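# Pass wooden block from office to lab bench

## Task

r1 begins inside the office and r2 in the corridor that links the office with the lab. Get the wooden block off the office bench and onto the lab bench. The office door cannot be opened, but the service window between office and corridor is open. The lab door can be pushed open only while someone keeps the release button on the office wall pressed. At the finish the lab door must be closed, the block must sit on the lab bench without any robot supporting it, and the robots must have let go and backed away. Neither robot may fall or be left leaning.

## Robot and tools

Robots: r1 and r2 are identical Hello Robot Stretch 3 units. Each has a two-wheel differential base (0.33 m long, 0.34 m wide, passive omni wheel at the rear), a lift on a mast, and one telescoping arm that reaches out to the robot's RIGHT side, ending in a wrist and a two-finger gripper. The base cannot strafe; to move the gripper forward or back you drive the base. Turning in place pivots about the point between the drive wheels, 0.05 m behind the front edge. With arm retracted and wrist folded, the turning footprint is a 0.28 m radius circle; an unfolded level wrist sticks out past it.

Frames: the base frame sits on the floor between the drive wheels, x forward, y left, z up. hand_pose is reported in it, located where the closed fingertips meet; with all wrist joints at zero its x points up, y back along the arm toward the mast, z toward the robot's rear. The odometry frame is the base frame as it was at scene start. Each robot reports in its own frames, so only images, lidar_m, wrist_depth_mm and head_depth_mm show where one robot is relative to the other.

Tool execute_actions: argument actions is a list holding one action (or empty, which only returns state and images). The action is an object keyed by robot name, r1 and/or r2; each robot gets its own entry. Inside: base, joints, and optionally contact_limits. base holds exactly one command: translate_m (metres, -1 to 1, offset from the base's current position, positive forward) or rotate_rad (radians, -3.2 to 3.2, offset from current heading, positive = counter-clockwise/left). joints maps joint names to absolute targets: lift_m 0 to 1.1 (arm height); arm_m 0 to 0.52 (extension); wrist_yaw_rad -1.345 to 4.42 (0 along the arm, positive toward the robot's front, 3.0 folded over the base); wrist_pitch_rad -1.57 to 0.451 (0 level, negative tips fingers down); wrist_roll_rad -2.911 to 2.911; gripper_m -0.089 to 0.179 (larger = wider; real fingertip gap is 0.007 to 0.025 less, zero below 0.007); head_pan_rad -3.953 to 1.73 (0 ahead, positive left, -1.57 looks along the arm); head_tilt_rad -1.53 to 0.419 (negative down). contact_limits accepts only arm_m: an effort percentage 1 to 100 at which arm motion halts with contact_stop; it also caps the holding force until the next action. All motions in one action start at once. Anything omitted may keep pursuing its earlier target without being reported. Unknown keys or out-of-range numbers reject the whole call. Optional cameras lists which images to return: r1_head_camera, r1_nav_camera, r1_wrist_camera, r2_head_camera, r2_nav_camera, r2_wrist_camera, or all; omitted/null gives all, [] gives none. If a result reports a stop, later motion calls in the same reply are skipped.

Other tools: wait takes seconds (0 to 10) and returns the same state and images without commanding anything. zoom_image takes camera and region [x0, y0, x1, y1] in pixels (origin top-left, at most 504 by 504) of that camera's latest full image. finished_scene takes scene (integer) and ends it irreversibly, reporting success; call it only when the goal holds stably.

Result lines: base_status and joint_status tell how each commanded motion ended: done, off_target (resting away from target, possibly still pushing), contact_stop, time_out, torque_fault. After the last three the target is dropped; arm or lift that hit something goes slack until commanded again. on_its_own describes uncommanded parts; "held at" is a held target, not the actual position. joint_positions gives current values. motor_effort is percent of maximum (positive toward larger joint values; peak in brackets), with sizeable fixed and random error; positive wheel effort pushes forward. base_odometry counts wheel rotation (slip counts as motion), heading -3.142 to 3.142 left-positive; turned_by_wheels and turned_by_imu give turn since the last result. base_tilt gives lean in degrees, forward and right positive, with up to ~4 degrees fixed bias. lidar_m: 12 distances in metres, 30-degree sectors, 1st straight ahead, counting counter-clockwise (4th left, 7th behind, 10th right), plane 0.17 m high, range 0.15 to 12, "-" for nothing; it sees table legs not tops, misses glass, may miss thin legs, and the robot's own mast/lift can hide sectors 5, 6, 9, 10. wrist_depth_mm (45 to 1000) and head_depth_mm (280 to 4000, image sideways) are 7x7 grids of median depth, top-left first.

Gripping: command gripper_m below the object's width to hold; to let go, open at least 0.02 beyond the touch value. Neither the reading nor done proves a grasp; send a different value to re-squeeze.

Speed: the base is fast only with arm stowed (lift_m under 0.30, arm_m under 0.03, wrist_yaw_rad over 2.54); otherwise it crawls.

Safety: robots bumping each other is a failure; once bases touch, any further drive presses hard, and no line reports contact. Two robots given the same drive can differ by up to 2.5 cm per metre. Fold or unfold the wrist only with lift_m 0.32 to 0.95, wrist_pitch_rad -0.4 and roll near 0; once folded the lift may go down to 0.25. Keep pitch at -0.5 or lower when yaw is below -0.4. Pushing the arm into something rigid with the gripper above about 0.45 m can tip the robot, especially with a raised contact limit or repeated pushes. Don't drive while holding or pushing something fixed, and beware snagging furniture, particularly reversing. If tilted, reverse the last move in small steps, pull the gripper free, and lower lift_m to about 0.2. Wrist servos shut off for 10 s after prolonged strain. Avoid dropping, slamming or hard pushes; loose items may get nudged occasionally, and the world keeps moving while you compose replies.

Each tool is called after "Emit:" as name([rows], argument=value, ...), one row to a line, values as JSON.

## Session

Emit:
execute_actions(actions=[])

Scene clock: 0.00 s.
r1.base_odometry: x=+0.000 y=+0.000 heading=+0.000 (m, m, rad; r1's odometry frame)
r1.turned_by_wheels: +0.000 (rad since the last result)
r1.turned_by_imu: +0.000 (rad since the last result)
r1.base_tilt: forward=-0.2 right=+1.9 (deg)
r1.lidar_m: 0.91 0.90 1.09 1.33 1.33 1.62 3.08 2.28 1.02 3.41 1.63 1.02
r1.head_depth_mm: 902 908 917 918 927 935 941 / 885 892 897 903 911 915 923 / 870 876 882 891 894 901 908 / 856 863 867 873 878 885 892 / 842 846 855 855 863 871 875 / 827 834 837 841 850 853 859 / 817 820 824 827 817 810 816
r1.base_status: not commanded
r1.joint_positions: lift_m=+0.418 arm_m=+0.002 wrist_yaw_rad=+3.101 wrist_pitch_rad=-0.324 wrist_roll_rad=-0.006 gripper_m=+0.037 head_pan_rad=-0.020 head_tilt_rad=+0.007
r1.joint_status: not commanded
r1.motor_effort: left_wheel=+0 right_wheel=+1 lift_m=+23 arm_m=+0 wrist_yaw_rad=+0 wrist_pitch_rad=+4 wrist_roll_rad=+0 gripper_m=-1 head_pan_rad=-1 head_tilt_rad=+1 (%)
r1.hand_pose: x=-0.0118 y=+0.0882 z=+0.4523 quat_wxyz=(+0.128, +0.697, +0.101, +0.698) (m; r1's base frame)
r1.wrist_depth_mm: - - - - - - 912 / - - - - - - 915 / - - - - - - 925 / - - - - - - 945 / 875 868 - 902 930 931 921 / 707 719 - 761 787 793 788 / 611 618 - 643 651 650 680
r2.base_odometry: x=+0.000 y=+0.000 heading=+0.000 (m, m, rad; r2's odometry frame)
r2.turned_by_wheels: +0.000 (rad since the last result)
r2.turned_by_imu: +0.000 (rad since the last result)
r2.base_tilt: forward=-0.3 right=-0.5 (deg)
r2.lidar_m: 0.93 0.80 0.79 0.82 0.98 1.77 1.63 1.03 0.93 0.94 1.02 0.92
r2.head_depth_mm: 835 837 833 840 838 845 843 / 870 871 874 877 877 878 880 / 905 907 913 918 917 922 921 / 952 960 956 962 960 962 964 / 993 1000 1004 1004 1008 1014 1011 / 1047 1055 1056 1061 1057 1062 1069 / 1014 1024 1038 1059 1075 1095 1096
r2.base_status: not commanded
r2.joint_positions: lift_m=+0.377 arm_m=-0.001 wrist_yaw_rad=+3.064 wrist_pitch_rad=-0.397 wrist_roll_rad=+0.006 gripper_m=+0.037 head_pan_rad=-0.009 head_tilt_rad=-0.007
r2.joint_status: not commanded
r2.motor_effort: left_wheel=+1 right_wheel=+0 lift_m=+26 arm_m=+0 wrist_yaw_rad=+0 wrist_pitch_rad=+6 wrist_roll_rad=+0 gripper_m=+0 head_pan_rad=+1 head_tilt_rad=+0 (%)
r2.hand_pose: x=-0.0037 y=+0.0824 z=+0.3943 quat_wxyz=(+0.167, +0.700, +0.112, +0.685) (m; r2's base frame)
r2.wrist_depth_mm: 933 872 828 789 744 686 592 / - 953 911 875 787 741 636 / - - - 918 843 798 678 / 955 976 967 955 918 822 709 / 760 758 - 781 777 764 753 / 624 632 - 625 638 638 636 / 526 532 535 541 539 539 545
pictures: r1_head_camera (sideways: a quarter turn clockwise sets it upright), r1_nav_camera (sideways: a quarter turn counterclockwise sets it upright), r1_wrist_camera, r2_head_camera (sideways: a quarter turn clockwise sets it upright), r2_nav_camera (sideways: a quarter turn counterclockwise sets it upright), r2_wrist_camera
Images, in order (width x height): r1_head_camera 896x504, r1_nav_camera 672x504, r1_wrist_camera 644x364, r2_head_camera 896x504, r2_nav_camera 672x504, r2_wrist_camera 644x364.

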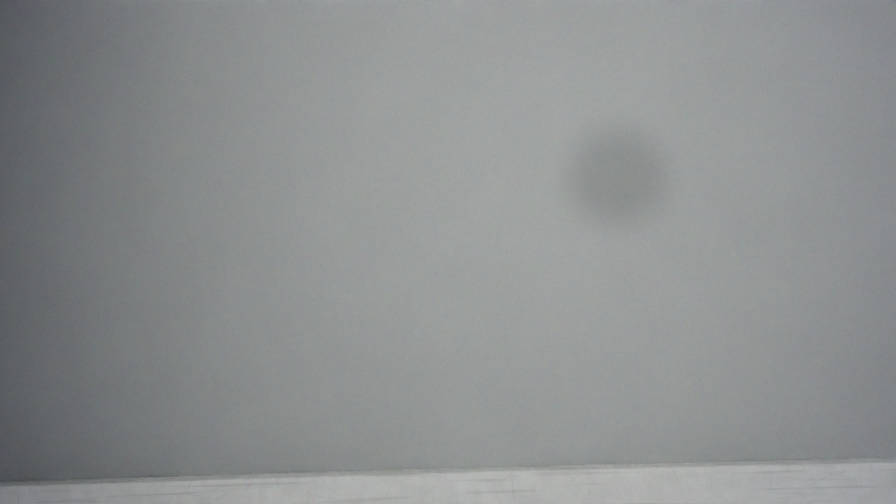

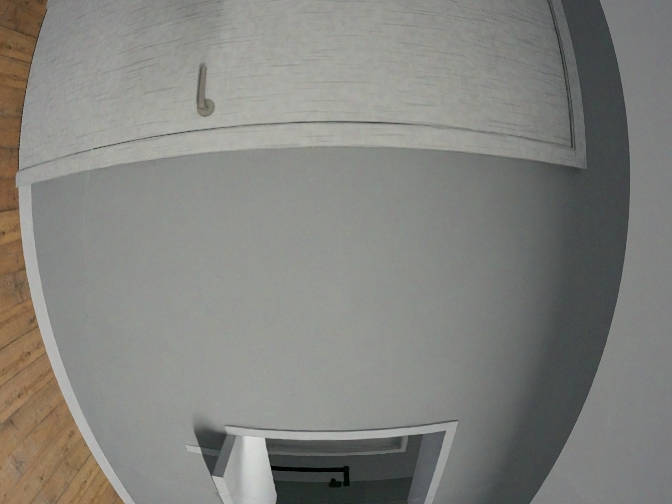

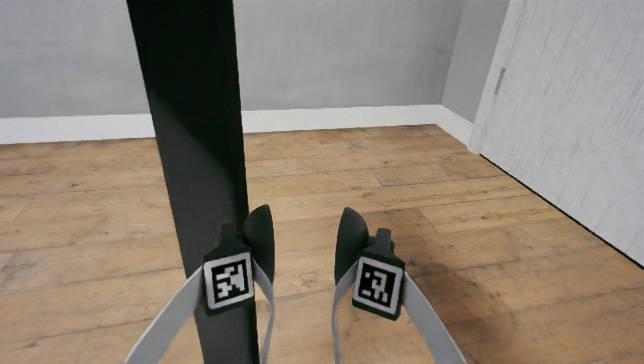

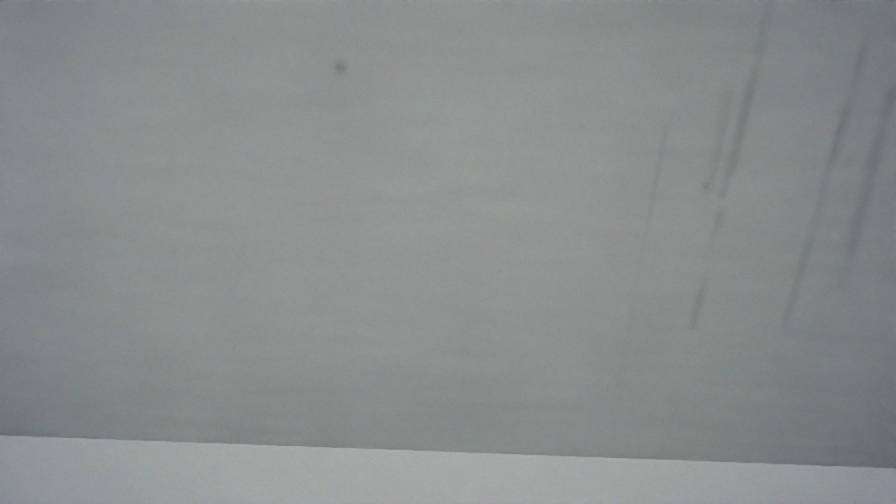

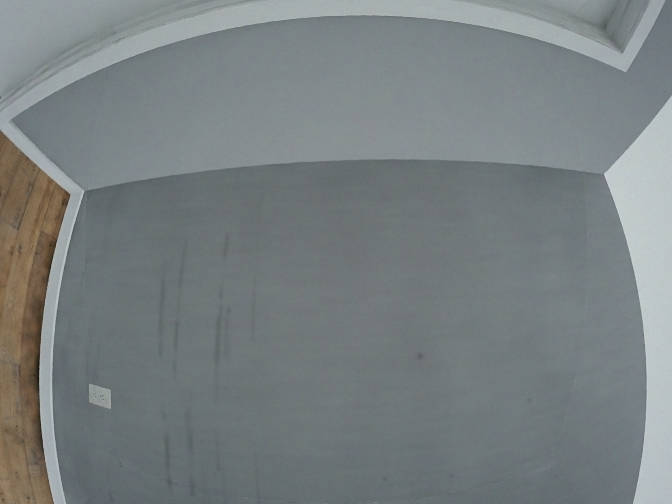

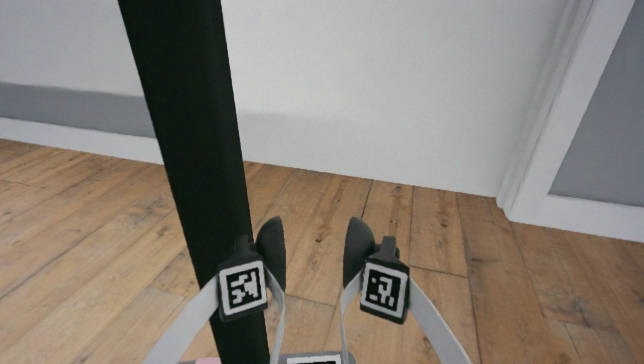

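Emit:
execute_actions([
  {"r1":{"joints":{"head_pan_rad":-1.57,"head_tilt_rad":-0.5}},"r2":{"joints":{"head_pan_rad":-3.1,"head_tilt_rad":-0.3}}},
])

Emit:
execute_actions([
  {"r1":{"joints":{"head_pan_rad":-3.1,"head_tilt_rad":-0.5}},"r2":{"joints":{"head_pan_rad":1.57,"head_tilt_rad":-0.3}}},
], cameras=["r1_nav_camera","r2_nav_camera","r1_head_camera"])

Scene clock: 11.93 s.
r1.base_odometry: x=+0.000 y=+0.000 heading=+0.000 (m, m, rad; r1's odometry frame)
r1.turned_by_wheels: +0.000 (rad since the last result)
r1.turned_by_imu: +0.001 (rad since the last result)
r1.base_tilt: forward=-0.2 right=+1.9 (deg)
r1.lidar_m: 0.91 0.89 1.09 1.33 1.34 1.61 3.10 2.28 1.02 3.42 1.63 1.02
r1.head_depth_mm: 2958 3246 3431 2199 1770 1466 1224 / 2928 3201 3448 2455 1842 1470 1228 / 2886 3151 3367 2465 1848 1477 1233 / 2850 3102 3308 2483 1856 1489 1241 / 2800 3080 3291 2514 1885 1490 1244 / 2762 3021 3284 2546 1883 1501 1248 / 2741 2988 3228 2543 1870 1505 1250
r1.base_status: not commanded
r1.joint_positions: lift_m=+0.418 arm_m=+0.002 wrist_yaw_rad=+3.101 wrist_pitch_rad=-0.324 wrist_roll_rad=-0.006 gripper_m=+0.037 head_pan_rad=-1.563 head_tilt_rad=-0.493
r1.joint_status: all done
r1.motor_effort: left_wheel=+0(0) right_wheel=-1(0) lift_m=+23(23) arm_m=+0(0) wrist_yaw_rad=+1(1) wrist_pitch_rad=+4(4) wrist_roll_rad=+0(0) gripper_m=-1(0) head_pan_rad=-3(28) head_tilt_rad=-4(36) (%)
r1.hand_pose: x=-0.0118 y=+0.0882 z=+0.4523 quat_wxyz=(+0.128, +0.697, +0.101, +0.698) (m; r1's base frame)
r1.wrist_depth_mm: - - - - - - 909 / - - - - - - 914 / - - - - - - 911 / - - - - - - 953 / 849 868 - 891 934 968 914 / 725 734 - 748 779 775 791 / 609 618 - 634 651 662 675
r2.base_odometry: x=+0.000 y=+0.000 heading=+0.000 (m, m, rad; r2's odometry frame)
r2.turned_by_wheels: +0.000 (rad since the last result)
r2.turned_by_imu: +0.001 (rad since the last result)
r2.base_tilt: forward=-0.3 right=-0.5 (deg)
r2.lidar_m: 0.93 0.80 0.79 0.82 0.98 1.77 1.63 1.03 0.93 0.94 1.02 0.92
r2.head_depth_mm: 3290 3480 3638 3786 2649 1885 1484 / 3122 3526 3748 3842 2674 1907 1463 / 2347 2548 2872 3133 2617 1887 1460 / 1548 2026 2169 2335 2415 1868 1459 / 1504 1861 1939 1753 2021 1851 1444 / 1379 - - 1470 1653 1699 1432 / - - - 1316 1379 1460 1412
r2.base_status: not commanded
r2.joint_positions: lift_m=+0.377 arm_m=-0.001 wrist_yaw_rad=+3.064 wrist_pitch_rad=-0.397 wrist_roll_rad=+0.006 gripper_m=+0.037 head_pan_rad=-3.093 head_tilt_rad=-0.296
r2.joint_status: all done
r2.motor_effort: left_wheel=+1(0) right_wheel=+0(0) lift_m=+27(26) arm_m=+0(1) wrist_yaw_rad=+0(0) wrist_pitch_rad=+6(6) wrist_roll_rad=+0(0) gripper_m=+0(0) head_pan_rad=-3(46) head_tilt_rad=-3(20) (%)
r2.hand_pose: x=-0.0037 y=+0.0824 z=+0.3943 quat_wxyz=(+0.167, +0.700, +0.112, +0.685) (m; r2's base frame)
r2.wrist_depth_mm: 918 869 846 794 743 704 584 / - 945 897 855 777 740 623 / - - - 916 860 781 668 / 972 975 975 970 893 837 726 / 770 759 - 787 772 791 756 / 624 623 - 632 647 635 640 / 535 535 531 535 538 540 545
pictures: r1_head_camera (sideways: a quarter turn clockwise sets it upright), r1_nav_camera (sideways: a quarter turn counterclockwise sets it upright), r1_wrist_camera, r2_head_camera (sideways: a quarter turn clockwise sets it upright), r2_nav_camera (sideways: a quarter turn counterclockwise sets it upright), r2_wrist_camera
Images, in order (width x height): r1_head_camera 896x504, r1_nav_camera 672x504, r1_wrist_camera 644x364, r2_head_camera 896x504, r2_nav_camera 672x504, r2_wrist_camera 644x364.

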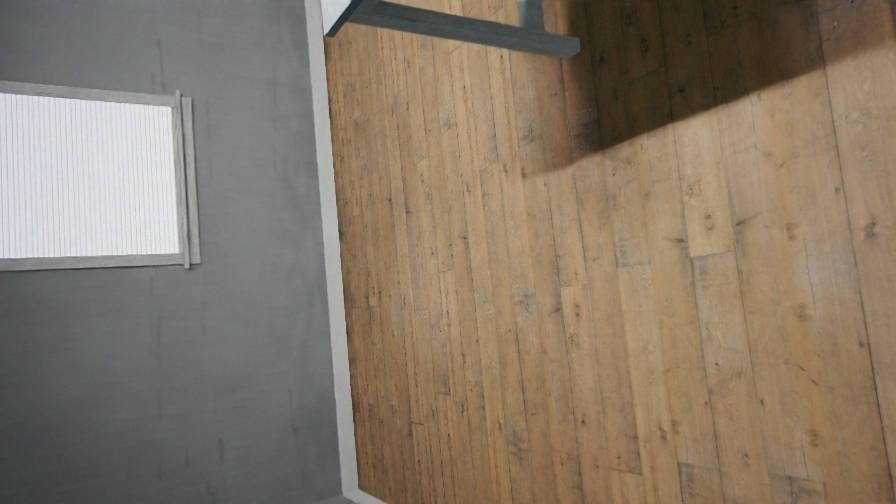

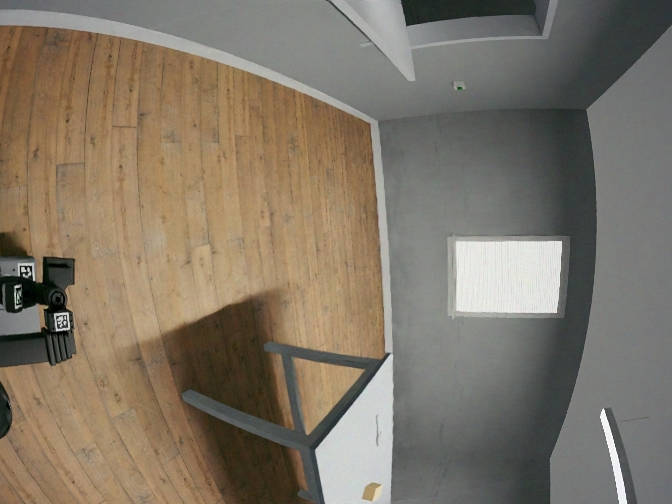

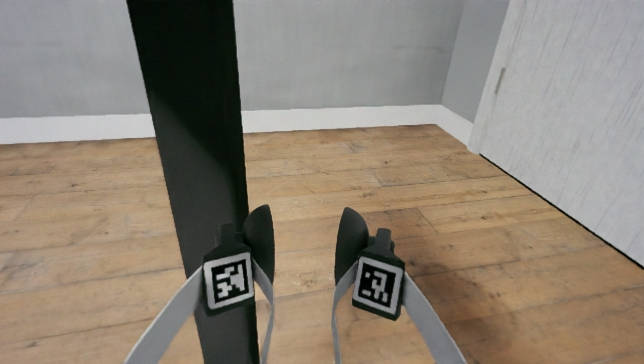

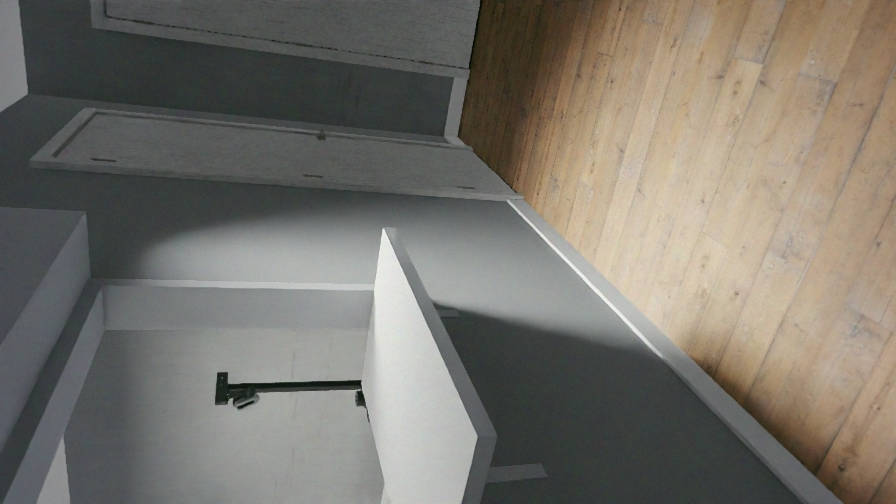

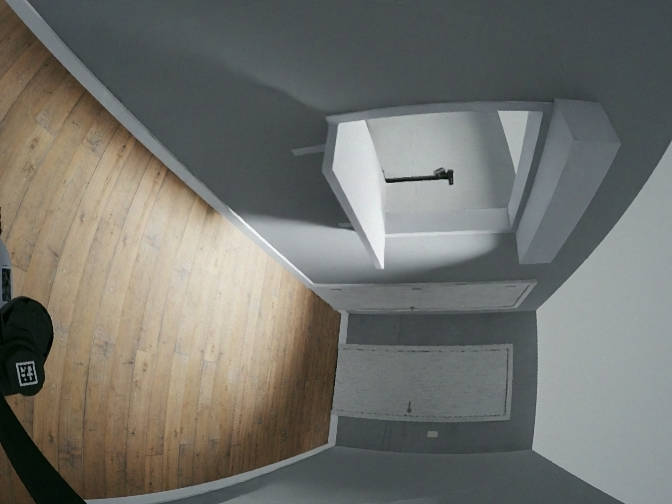

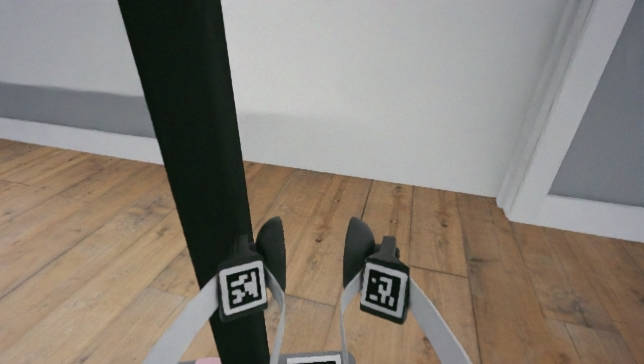

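Scene clock: 14.63 s.
r1.base_odometry: x=+0.000 y=+0.000 heading=+0.000 (m, m, rad; r1's odometry frame)
r1.turned_by_wheels: +0.000 (rad since the last result)
r1.turned_by_imu: +0.000 (rad since the last result)
r1.base_tilt: forward=-0.1 right=+1.8 (deg)
r1.lidar_m: 0.91 0.89 1.09 1.33 1.34 1.62 3.10 2.27 1.02 3.43 1.63 1.02
r1.head_depth_mm: 2790 2927 3002 2433 1832 1470 1230 / 2861 3168 3371 2458 1839 1476 1233 / 2851 3152 3346 2482 1853 1480 1232 / 2799 3102 3321 2476 1856 1487 1236 / 2780 3059 3302 2487 1872 1486 1244 / 2795 3016 3276 2528 1880 1497 1248 / 2739 2997 3236 2402 1882 1509 1251
r1.base_status: not commanded
r1.joint_positions: lift_m=+0.418 arm_m=+0.002 wrist_yaw_rad=+3.101 wrist_pitch_rad=-0.324 wrist_roll_rad=-0.006 gripper_m=+0.037 head_pan_rad=-3.093 head_tilt_rad=-0.494
r1.joint_status: all done
r1.motor_effort: left_wheel=+0(0) right_wheel=+1(0) lift_m=+23(23) arm_m=+0(0) wrist_yaw_rad=+0(0) wrist_pitch_rad=+4(4) wrist_roll_rad=+0(0) gripper_m=+0(1) head_pan_rad=-2(28) head_tilt_rad=-3(1) (%)
r1.hand_pose: x=-0.0118 y=+0.0882 z=+0.4523 quat_wxyz=(+0.128, +0.697, +0.101, +0.698) (m; r1's base frame)
r1.wrist_depth_mm: - - - - - - 912 / - - - - - - 911 / - - - - - - 942 / - - - - - - 938 / 855 861 - 905 940 945 910 / 716 730 - 736 780 777 779 / 606 618 - 639 644 658 679
r2.base_odometry: x=+0.000 y=+0.000 heading=+0.000 (m, m, rad; r2's odometry frame)
r2.turned_by_wheels: +0.000 (rad since the last result)
r2.turned_by_imu: +0.001 (rad since the last result)
r2.base_tilt: forward=-0.3 right=-0.5 (deg)
r2.lidar_m: 0.93 0.80 0.79 0.82 0.97 1.77 1.63 1.03 0.93 0.94 1.02 0.92
r2.head_depth_mm: 654 687 728 767 815 872 930 / 679 716 757 807 859 916 980 / 709 748 791 846 899 965 1042 / 736 780 831 885 956 1022 1101 / 766 818 871 934 1011 1087 1190 / 809 857 916 987 1058 1134 1245 / 794 834 883 938 1015 1102 1229
r2.base_status: not commanded
r2.joint_positions: lift_m=+0.377 arm_m=-0.001 wrist_yaw_rad=+3.064 wrist_pitch_rad=-0.397 wrist_roll_rad=+0.006 gripper_m=+0.037 head_pan_rad=+1.563 head_tilt_rad=-0.296
r2.joint_status: all done
r2.motor_effort: left_wheel=+1(0) right_wheel=+0(0) lift_m=+26(26) arm_m=-1(0) wrist_yaw_rad=+0(0) wrist_pitch_rad=+6(6) wrist_roll_rad=+0(0) gripper_m=+0(0) head_pan_rad=+5(49) head_tilt_rad=-2(3) (%)
r2.hand_pose: x=-0.0037 y=+0.0824 z=+0.3943 quat_wxyz=(+0.167, +0.700, +0.112, +0.685) (m; r2's base frame)
r2.wrist_depth_mm: 928 868 840 784 740 691 587 / - 970 917 873 789 734 623 / - - - 953 853 801 670 / 950 976 994 968 916 849 732 / 739 762 - 800 775 778 742 / 625 629 - 627 640 635 632 / 541 543 532 533 542 543 543
pictures: r1_head_camera (sideways: a quarter turn clockwise sets it upright), r1_nav_camera (sideways: a quarter turn counterclockwise sets it upright), r2_nav_camera (sideways: a quarter turn counterclockwise sets it upright)
Images, in order (width x height): r1_head_camera 896x504, r1_nav_camera 672x504, r2_nav_camera 672x504.

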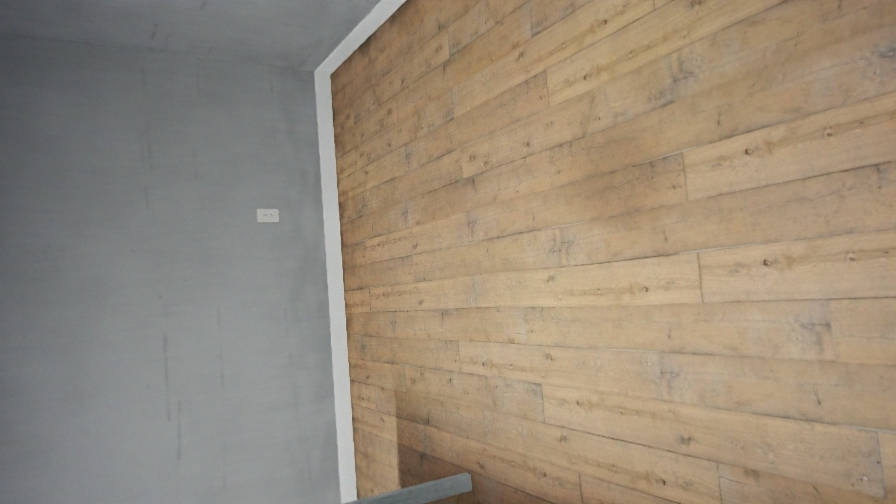

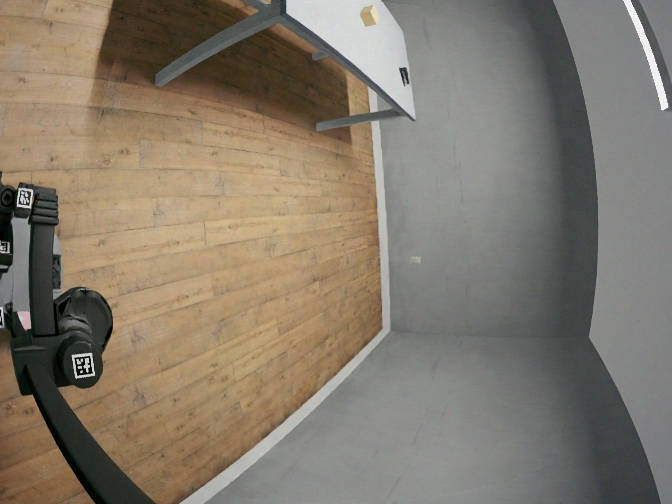

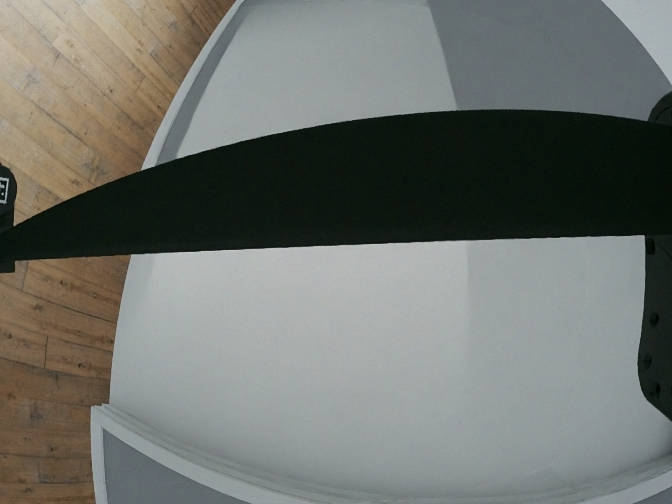

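Emit:
execute_actions([
  {"r1":{"base":{"rotate_rad":0.17},"joints":{"head_pan_rad":-1.9,"head_tilt_rad":-0.4}},"r2":{"base":{"rotate_rad":-0.65},"joints":{"head_pan_rad":-1.57,"head_tilt_rad":-0.2}}},
], cameras=[])

Emit:
execute_actions([
  {"r1":{"base":{"translate_m":-1.0}}},
], cameras=["r1_head_camera","r2_nav_camera","r2_head_camera"])

Scene clock: 28.47 s.
r1.base_odometry: x=+0.000 y=+0.000 heading=+0.170 (m, m, rad; r1's odometry frame)
r1.turned_by_wheels: +0.170 (rad since the last result)
r1.turned_by_imu: +0.173 (rad since the last result)
r1.base_tilt: forward=-0.2 right=+2.0 (deg)
r1.lidar_m: 0.90 0.92 1.25 1.33 1.37 1.86 3.38 1.02 1.03 3.41 1.32 0.95
r1.head_depth_mm: 3282 3569 3853 1351 1943 1581 1292 / 3191 3449 3683 1646 1840 1591 1298 / 3071 3354 3587 2894 2046 1587 1303 / 2965 3209 3495 2906 2050 1600 1304 / 2888 3095 3357 2964 2074 1601 1311 / 2810 3010 3265 2965 2092 1606 1317 / 2722 2932 3146 3005 2098 1613 1314
r1.base_status: done
r1.joint_positions: lift_m=+0.418 arm_m=+0.002 wrist_yaw_rad=+3.101 wrist_pitch_rad=-0.324 wrist_roll_rad=-0.006 gripper_m=+0.037 head_pan_rad=-1.907 head_tilt_rad=-0.408
r1.joint_status: all done
r1.motor_effort: left_wheel=-3(8) right_wheel=+4(9) lift_m=+23(23) arm_m=+0(0) wrist_yaw_rad=+0(0) wrist_pitch_rad=+4(4) wrist_roll_rad=+0(0) gripper_m=+0(0) head_pan_rad=+3(29) head_tilt_rad=+5(17) (%)
r1.hand_pose: x=-0.0118 y=+0.0882 z=+0.4523 quat_wxyz=(+0.128, +0.697, +0.101, +0.698) (m; r1's base frame)
r1.wrist_depth_mm: - - - - - - - / - - - - - - - / - - - - - - - / - - - - - - - / 841 894 - 901 916 973 957 / 718 717 - 747 786 768 790 / 612 615 - 641 649 663 667
r2.base_odometry: x=+0.000 y=+0.000 heading=-0.650 (m, m, rad; r2's odometry frame)
r2.turned_by_wheels: -0.650 (rad since the last result)
r2.turned_by_imu: -0.653 (rad since the last result)
r2.base_tilt: forward=-0.3 right=-0.5 (deg)
r2.lidar_m: 0.92 0.92 0.87 0.79 0.82 0.93 1.40 2.00 1.10 0.93 0.93 1.06
r2.head_depth_mm: 898 943 997 1061 1131 1195 1291 / 881 921 972 1027 1092 1150 1233 / 849 891 937 986 1045 1119 1189 / 831 868 912 963 1021 1076 1142 / 809 848 890 929 982 1038 1110 / 790 822 859 906 953 1008 1062 / 766 803 837 877 924 970 1033
r2.base_status: done
r2.joint_positions: lift_m=+0.377 arm_m=-0.001 wrist_yaw_rad=+3.064 wrist_pitch_rad=-0.397 wrist_roll_rad=+0.006 gripper_m=+0.037 head_pan_rad=-1.563 head_tilt_rad=-0.211
r2.joint_status: all done
r2.motor_effort: left_wheel=+2(4) right_wheel=-2(4) lift_m=+26(26) arm_m=-1(1) wrist_yaw_rad=+0(0) wrist_pitch_rad=+5(5) wrist_roll_rad=+0(0) gripper_m=-1(0) head_pan_rad=-4(48) head_tilt_rad=+5(14) (%)
r2.hand_pose: x=-0.0037 y=+0.0824 z=+0.3943 quat_wxyz=(+0.167, +0.700, +0.112, +0.685) (m; r2's base frame)
r2.wrist_depth_mm: 617 660 746 782 820 907 745 / 673 712 819 854 909 970 777 / 712 761 888 907 - - 793 / 764 822 926 961 995 944 821 / 765 753 - 803 771 777 785 / 618 623 - 632 651 626 644 / 526 536 535 543 542 542 546
pictures: none
No camera images: the call's "cameras" was empty. Leave "cameras" out to get every camera's image.

Scene clock: 39.53 s.
r1.base_odometry: x=-0.986 y=-0.169 heading=+0.170 (m, m, rad; r1's odometry frame)
r1.turned_by_wheels: +0.000 (rad since the last result)
r1.turned_by_imu: -0.006 (rad since the last result)
r1.base_tilt: forward=-0.2 right=+1.9 (deg)
r1.lidar_m: 1.89 1.90 1.37 1.31 1.35 1.82 2.40 1.37 1.43 1.37 0.76 2.00
r1.head_depth_mm: 3263 3486 3603 1197 1811 1582 1287 / 3216 3447 3709 1207 979 1594 1295 / 3109 3331 3618 1212 942 1594 1299 / 2986 3241 3467 1159 907 1590 1304 / 2920 3139 3409 1237 879 1602 1307 / 2831 3024 3293 1239 874 1559 1311 / 2751 2934 3155 1256 879 1522 1316
r1.base_status: done
r1.joint_positions: lift_m=+0.418 arm_m=+0.002 wrist_yaw_rad=+3.101 wrist_pitch_rad=-0.324 wrist_roll_rad=-0.006 gripper_m=+0.037 head_pan_rad=-1.907 head_tilt_rad=-0.408
r1.joint_status: not commanded
r1.motor_effort: left_wheel=-2(9) right_wheel=+2(3) lift_m=+23(23) arm_m=+0(0) wrist_yaw_rad=+0(1) wrist_pitch_rad=+4(4) wrist_roll_rad=+0(0) gripper_m=-1(0) head_pan_rad=+3(3) head_tilt_rad=+5(5) (%)
r1.hand_pose: x=-0.0118 y=+0.0882 z=+0.4523 quat_wxyz=(+0.128, +0.697, +0.101, +0.698) (m; r1's base frame)
r1.wrist_depth_mm: - - - - - - - / - - - - - - - / - - - - - - - / - - - - - - - / 863 850 - 913 926 968 959 / 704 724 - 745 777 774 798 / 607 617 - 631 647 666 672
r2.base_odometry: x=+0.000 y=+0.000 heading=-0.650 (m, m, rad; r2's odometry frame)
r2.turned_by_wheels: +0.000 (rad since the last result)
r2.turned_by_imu: +0.002 (rad since the last result)
r2.base_tilt: forward=-0.3 right=-0.5 (deg)
r2.lidar_m: 0.92 0.92 0.87 0.79 0.82 0.92 1.40 2.00 1.10 0.93 0.93 1.06
r2.head_depth_mm: 907 949 994 1057 1127 1197 1282 / 876 920 970 1029 1079 1153 1232 / 850 897 942 990 1048 1115 1185 / 830 868 916 963 1017 1071 1143 / 808 843 889 935 981 1041 1107 / 789 824 862 905 956 1008 1066 / 766 804 841 880 924 972 1026
r2.base_status: not commanded
r2.joint_positions: lift_m=+0.377 arm_m=-0.001 wrist_yaw_rad=+3.064 wrist_pitch_rad=-0.397 wrist_roll_rad=+0.006 gripper_m=+0.037 head_pan_rad=-1.563 head_tilt_rad=-0.211
r2.joint_status: not commanded
r2.motor_effort: left_wheel=+2(2) right_wheel=-2(2) lift_m=+26(27) arm_m=-1(0) wrist_yaw_rad=-1(0) wrist_pitch_rad=+6(6) wrist_roll_rad=+0(0) gripper_m=+0(0) head_pan_rad=-3(4) head_tilt_rad=+5(4) (%)
r2.hand_pose: x=-0.0037 y=+0.0824 z=+0.3943 quat_wxyz=(+0.167, +0.700, +0.112, +0.685) (m; r2's base frame)
r2.wrist_depth_mm: 633 653 746 754 821 907 759 / 664 714 804 847 878 961 789 / 706 761 905 907 - - 801 / 762 826 930 991 990 945 814 / 752 764 - 791 776 783 770 / 614 629 - 637 642 633 644 / 531 538 539 539 530 537 548
pictures: r1_head_camera (sideways: a quarter turn clockwise sets it upright), r2_head_camera (sideways: a quarter turn clockwise sets it upright), r2_nav_camera (sideways: a quarter turn counterclockwise sets it upright)
Images, in order (width x height): r1_head_camera 896x504, r2_head_camera 896x504, r2_nav_camera 672x504.

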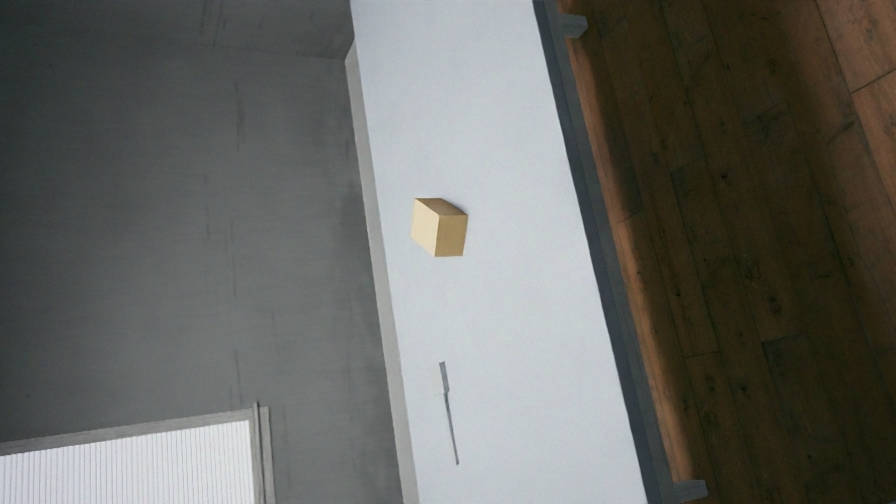

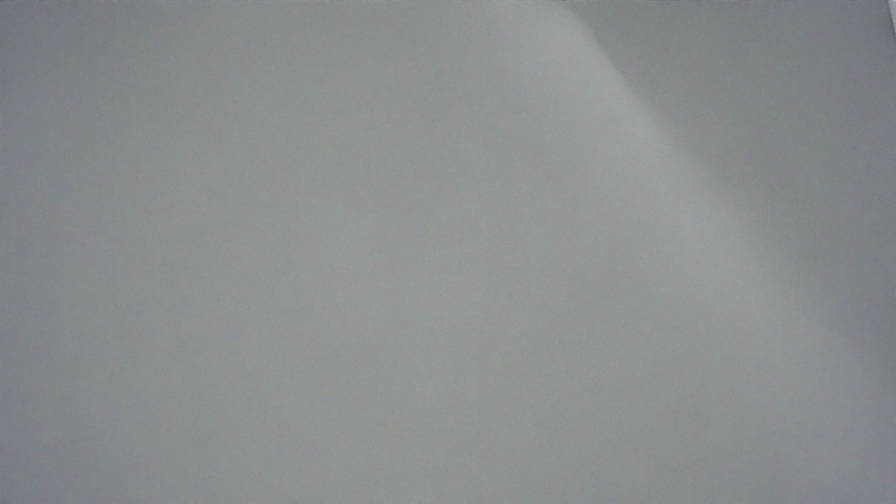

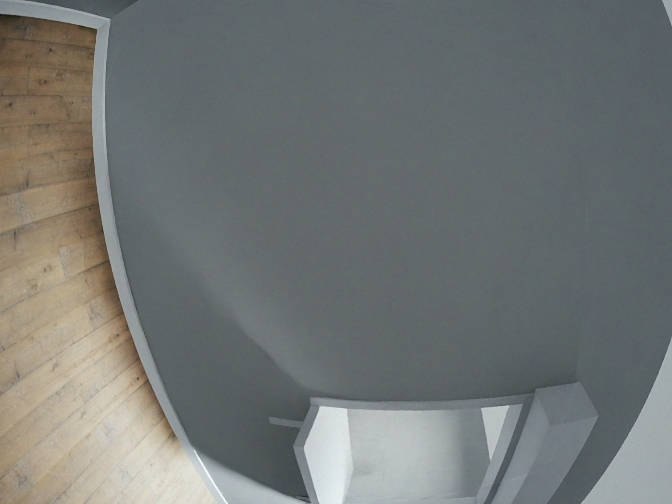

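Emit:
execute_actions([
  {"r1":{"base":{"translate_m":-0.33},"joints":{"lift_m":0.85,"wrist_pitch_rad":-0.4,"head_pan_rad":-1.57,"head_tilt_rad":-0.6}},"r2":{"base":{"rotate_rad":0.27},"joints":{"lift_m":0.25}}},
], cameras=[])

Emit:
execute_actions([
  {"r1":{"joints":{"wrist_yaw_rad":0,"wrist_pitch_rad":-0.32,"gripper_m":0.17}},"r2":{"base":{"translate_m":-0.9},"joints":{"head_tilt_rad":-0.3}}},
], cameras=["r1_head_camera","r1_wrist_camera","r2_nav_camera"])

Scene clock: 49.33 s.
r1.base_odometry: x=-1.311 y=-0.225 heading=+0.170 (m, m, rad; r1's odometry frame)
r1.turned_by_wheels: +0.000 (rad since the last result)
r1.turned_by_imu: -0.002 (rad since the last result)
r1.base_tilt: forward=-0.1 right=+1.9 (deg)
r1.lidar_m: 2.22 1.89 1.36 1.30 1.34 1.81 2.06 1.10 1.44 1.38 0.92 2.35
r1.head_depth_mm: 2863 3184 1200 906 1659 1401 - / 2858 3176 1204 913 1673 1379 - / 2852 3171 1150 916 1675 1384 - / 2857 3172 1231 911 1680 1411 - / 2851 3162 1245 915 1691 1389 1196 / 2880 3194 1249 917 1700 1402 1193 / 2884 3185 1262 918 1714 1406 1194
r1.base_status: done
r1.joint_positions: lift_m=+0.850 arm_m=+0.002 wrist_yaw_rad=+3.101 wrist_pitch_rad=-0.413 wrist_roll_rad=-0.006 gripper_m=+0.037 head_pan_rad=-1.577 head_tilt_rad=-0.592
r1.joint_status: all done
r1.motor_effort: left_wheel=-2(10) right_wheel=+3(3) lift_m=+27(28) arm_m=+0(0) wrist_yaw_rad=+1(1) wrist_pitch_rad=+4(4) wrist_roll_rad=+0(0) gripper_m=+0(0) head_pan_rad=+2(20) head_tilt_rad=-4(23) (%)
r1.hand_pose: x=-0.0122 y=+0.0780 z=+0.8636 quat_wxyz=(+0.159, +0.692, +0.132, +0.692) (m; r1's base frame)
r1.wrist_depth_mm: - - - - - - - / - - - - - - - / - - - - - - - / - - - - - - - / - - - - - - - / - - - - - - - / - - - - - - -
r2.base_odometry: x=+0.000 y=+0.000 heading=-0.380 (m, m, rad; r2's odometry frame)
r2.turned_by_wheels: +0.270 (rad since the last result)
r2.turned_by_imu: +0.273 (rad since the last result)
r2.base_tilt: forward=-0.3 right=-0.5 (deg)
r2.lidar_m: 0.92 0.95 0.79 0.82 0.84 1.02 2.63 1.36 0.98 0.93 0.96 0.97
r2.head_depth_mm: 802 837 875 921 969 1020 1086 / 801 839 881 921 970 1026 1086 / 804 837 882 925 971 1028 1091 / 807 843 885 933 977 1032 1099 / 804 848 886 927 978 1037 1094 / 809 847 887 933 981 1044 1098 / 813 851 892 936 984 1047 1103
r2.base_status: done
r2.joint_positions: lift_m=+0.250 arm_m=-0.001 wrist_yaw_rad=+3.064 wrist_pitch_rad=-0.397 wrist_roll_rad=+0.006 gripper_m=+0.037 head_pan_rad=-1.563 head_tilt_rad=-0.211
r2.joint_status: all done
r2.motor_effort: left_wheel=-3(4) right_wheel=+2(5) lift_m=+15(17) arm_m=-1(1) wrist_yaw_rad=+0(0) wrist_pitch_rad=+6(5) wrist_roll_rad=+0(0) gripper_m=+0(1) head_pan_rad=-3(3) head_tilt_rad=+5(4) (%)
r2.hand_pose: x=-0.0037 y=+0.0824 z=+0.2678 quat_wxyz=(+0.167, +0.700, +0.112, +0.685) (m; r2's base frame)
r2.wrist_depth_mm: 694 714 762 774 761 740 753 / 751 787 803 832 800 790 826 / 781 843 881 882 862 857 867 / 729 727 728 733 758 735 754 / 579 577 - 602 578 582 584 / 472 491 - - 489 482 483 / - - - - 410 407 410
pictures: none
No camera images: the call's "cameras" was empty. Leave "cameras" out to get every camera's image.

Scene clock: 54.03 s.
r1.base_odometry: x=-1.311 y=-0.225 heading=+0.170 (m, m, rad; r1's odometry frame)
r1.turned_by_wheels: +0.000 (rad since the last result)
r1.turned_by_imu: +0.000 (rad since the last result)
r1.base_tilt: forward=-0.2 right=+1.9 (deg)
r1.lidar_m: 2.22 1.89 1.36 1.30 1.34 1.81 2.07 1.10 1.44 1.38 0.92 2.35
r1.head_depth_mm: 2833 3185 1195 906 1656 1407 - / 2844 3205 1209 910 1670 1410 - / 2855 3187 1153 914 1674 - - / 2852 3188 1227 914 1690 1388 1162 / 2846 3185 1239 918 1708 1387 1182 / 2855 3152 1252 917 1697 1397 1189 / 2875 3182 1261 921 1710 1402 1194
r1.base_status: not commanded
r1.joint_positions: lift_m=+0.850 arm_m=+0.002 wrist_yaw_rad=+0.002 wrist_pitch_rad=-0.340 wrist_roll_rad=-0.006 gripper_m=+0.170 head_pan_rad=-1.577 head_tilt_rad=-0.592
r1.joint_status: all done
r1.motor_effort: left_wheel=-2(2) right_wheel=+2(2) lift_m=+27(27) arm_m=+0(0) wrist_yaw_rad=-2(4) wrist_pitch_rad=+6(6) wrist_roll_rad=+0(0) gripper_m=+0(85) head_pan_rad=+3(3) head_tilt_rad=-4(4) (%)
r1.hand_pose: x=-0.0210 y=-0.3804 z=+0.8802 quat_wxyz=(+0.699, +0.121, -0.694, -0.119) (m; r1's base frame)
r1.wrist_depth_mm: - - - - - - - / 784 806 860 799 949 978 - / 546 563 575 591 612 644 665 / 566 568 592 587 598 605 612 / - - - - - - - / - - - - - - - / - - - - - - 874
r2.base_odometry: x=-0.836 y=+0.334 heading=-0.380 (m, m, rad; r2's odometry frame)
r2.turned_by_wheels: +0.000 (rad since the last result)
r2.turned_by_imu: +0.002 (rad since the last result)
r2.base_tilt: forward=-0.3 right=-0.5 (deg)
r2.lidar_m: 1.81 1.15 0.74 0.71 0.74 0.98 2.56 1.40 1.00 0.96 0.99 1.33
r2.head_depth_mm: 3641 - - 1315 894 1117 1218 / 3631 - - 1308 890 1132 1222 / 3841 - - 1289 878 1135 1235 / - - - 1265 870 1138 1233 / 804 860 919 987 1028 1139 1246 / 808 862 920 987 1051 1141 1251 / 812 861 920 986 1064 1149 1255
r2.base_status: done
r2.joint_positions: lift_m=+0.250 arm_m=-0.001 wrist_yaw_rad=+3.064 wrist_pitch_rad=-0.397 wrist_roll_rad=+0.006 gripper_m=+0.037 head_pan_rad=-1.563 head_tilt_rad=-0.296
r2.joint_status: all done
r2.motor_effort: left_wheel=-2(7) right_wheel=+2(4) lift_m=+16(16) arm_m=-1(2) wrist_yaw_rad=+0(0) wrist_pitch_rad=+5(6) wrist_roll_rad=+0(0) gripper_m=+0(0) head_pan_rad=-4(4) head_tilt_rad=-3(12) (%)
r2.hand_pose: x=-0.0037 y=+0.0824 z=+0.2678 quat_wxyz=(+0.167, +0.700, +0.112, +0.685) (m; r2's base frame)
r2.wrist_depth_mm: 622 631 671 666 699 783 803 / 670 680 712 731 785 870 892 / 722 761 780 787 877 928 964 / 724 717 730 749 732 744 747 / 570 574 - 600 579 579 588 / 475 490 - - 486 476 484 / - - - - 406 406 406
pictures: r1_head_camera (sideways: a quarter turn clockwise sets it upright), r1_wrist_camera, r2_nav_camera (sideways: a quarter turn counterclockwise sets it upright)
Images, in order (width x height): r1_head_camera 896x504, r1_wrist_camera 644x364, r2_nav_camera 672x504.

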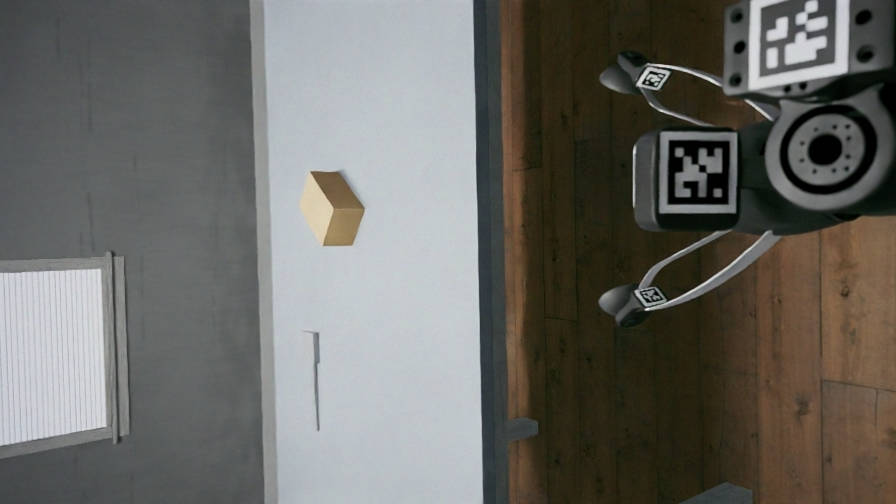

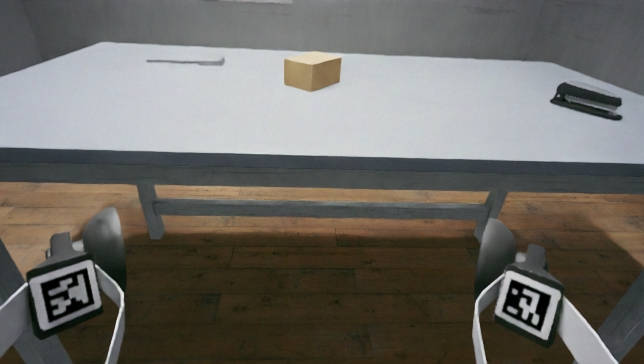

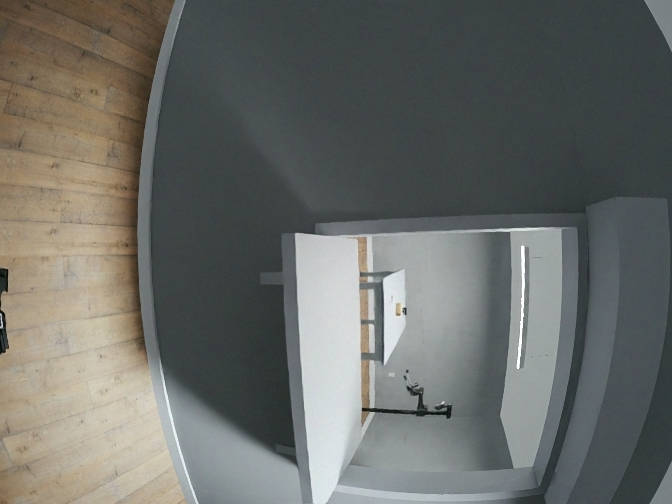

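Emit:
zoom_image(camera="r1_head_camera", region=[250,130,430,290])

Region (250, 130, 430, 290) of r1_head_camera's 896x504 image, scaled by 2.800, with more detail than that image has.

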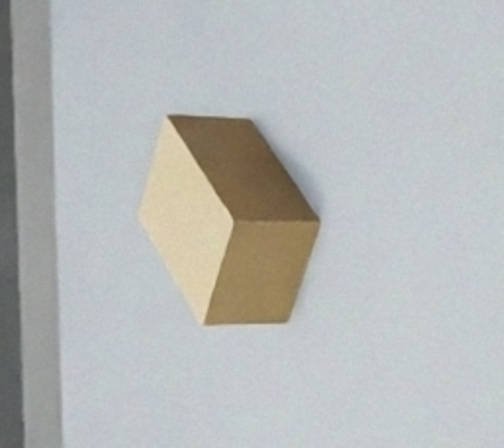

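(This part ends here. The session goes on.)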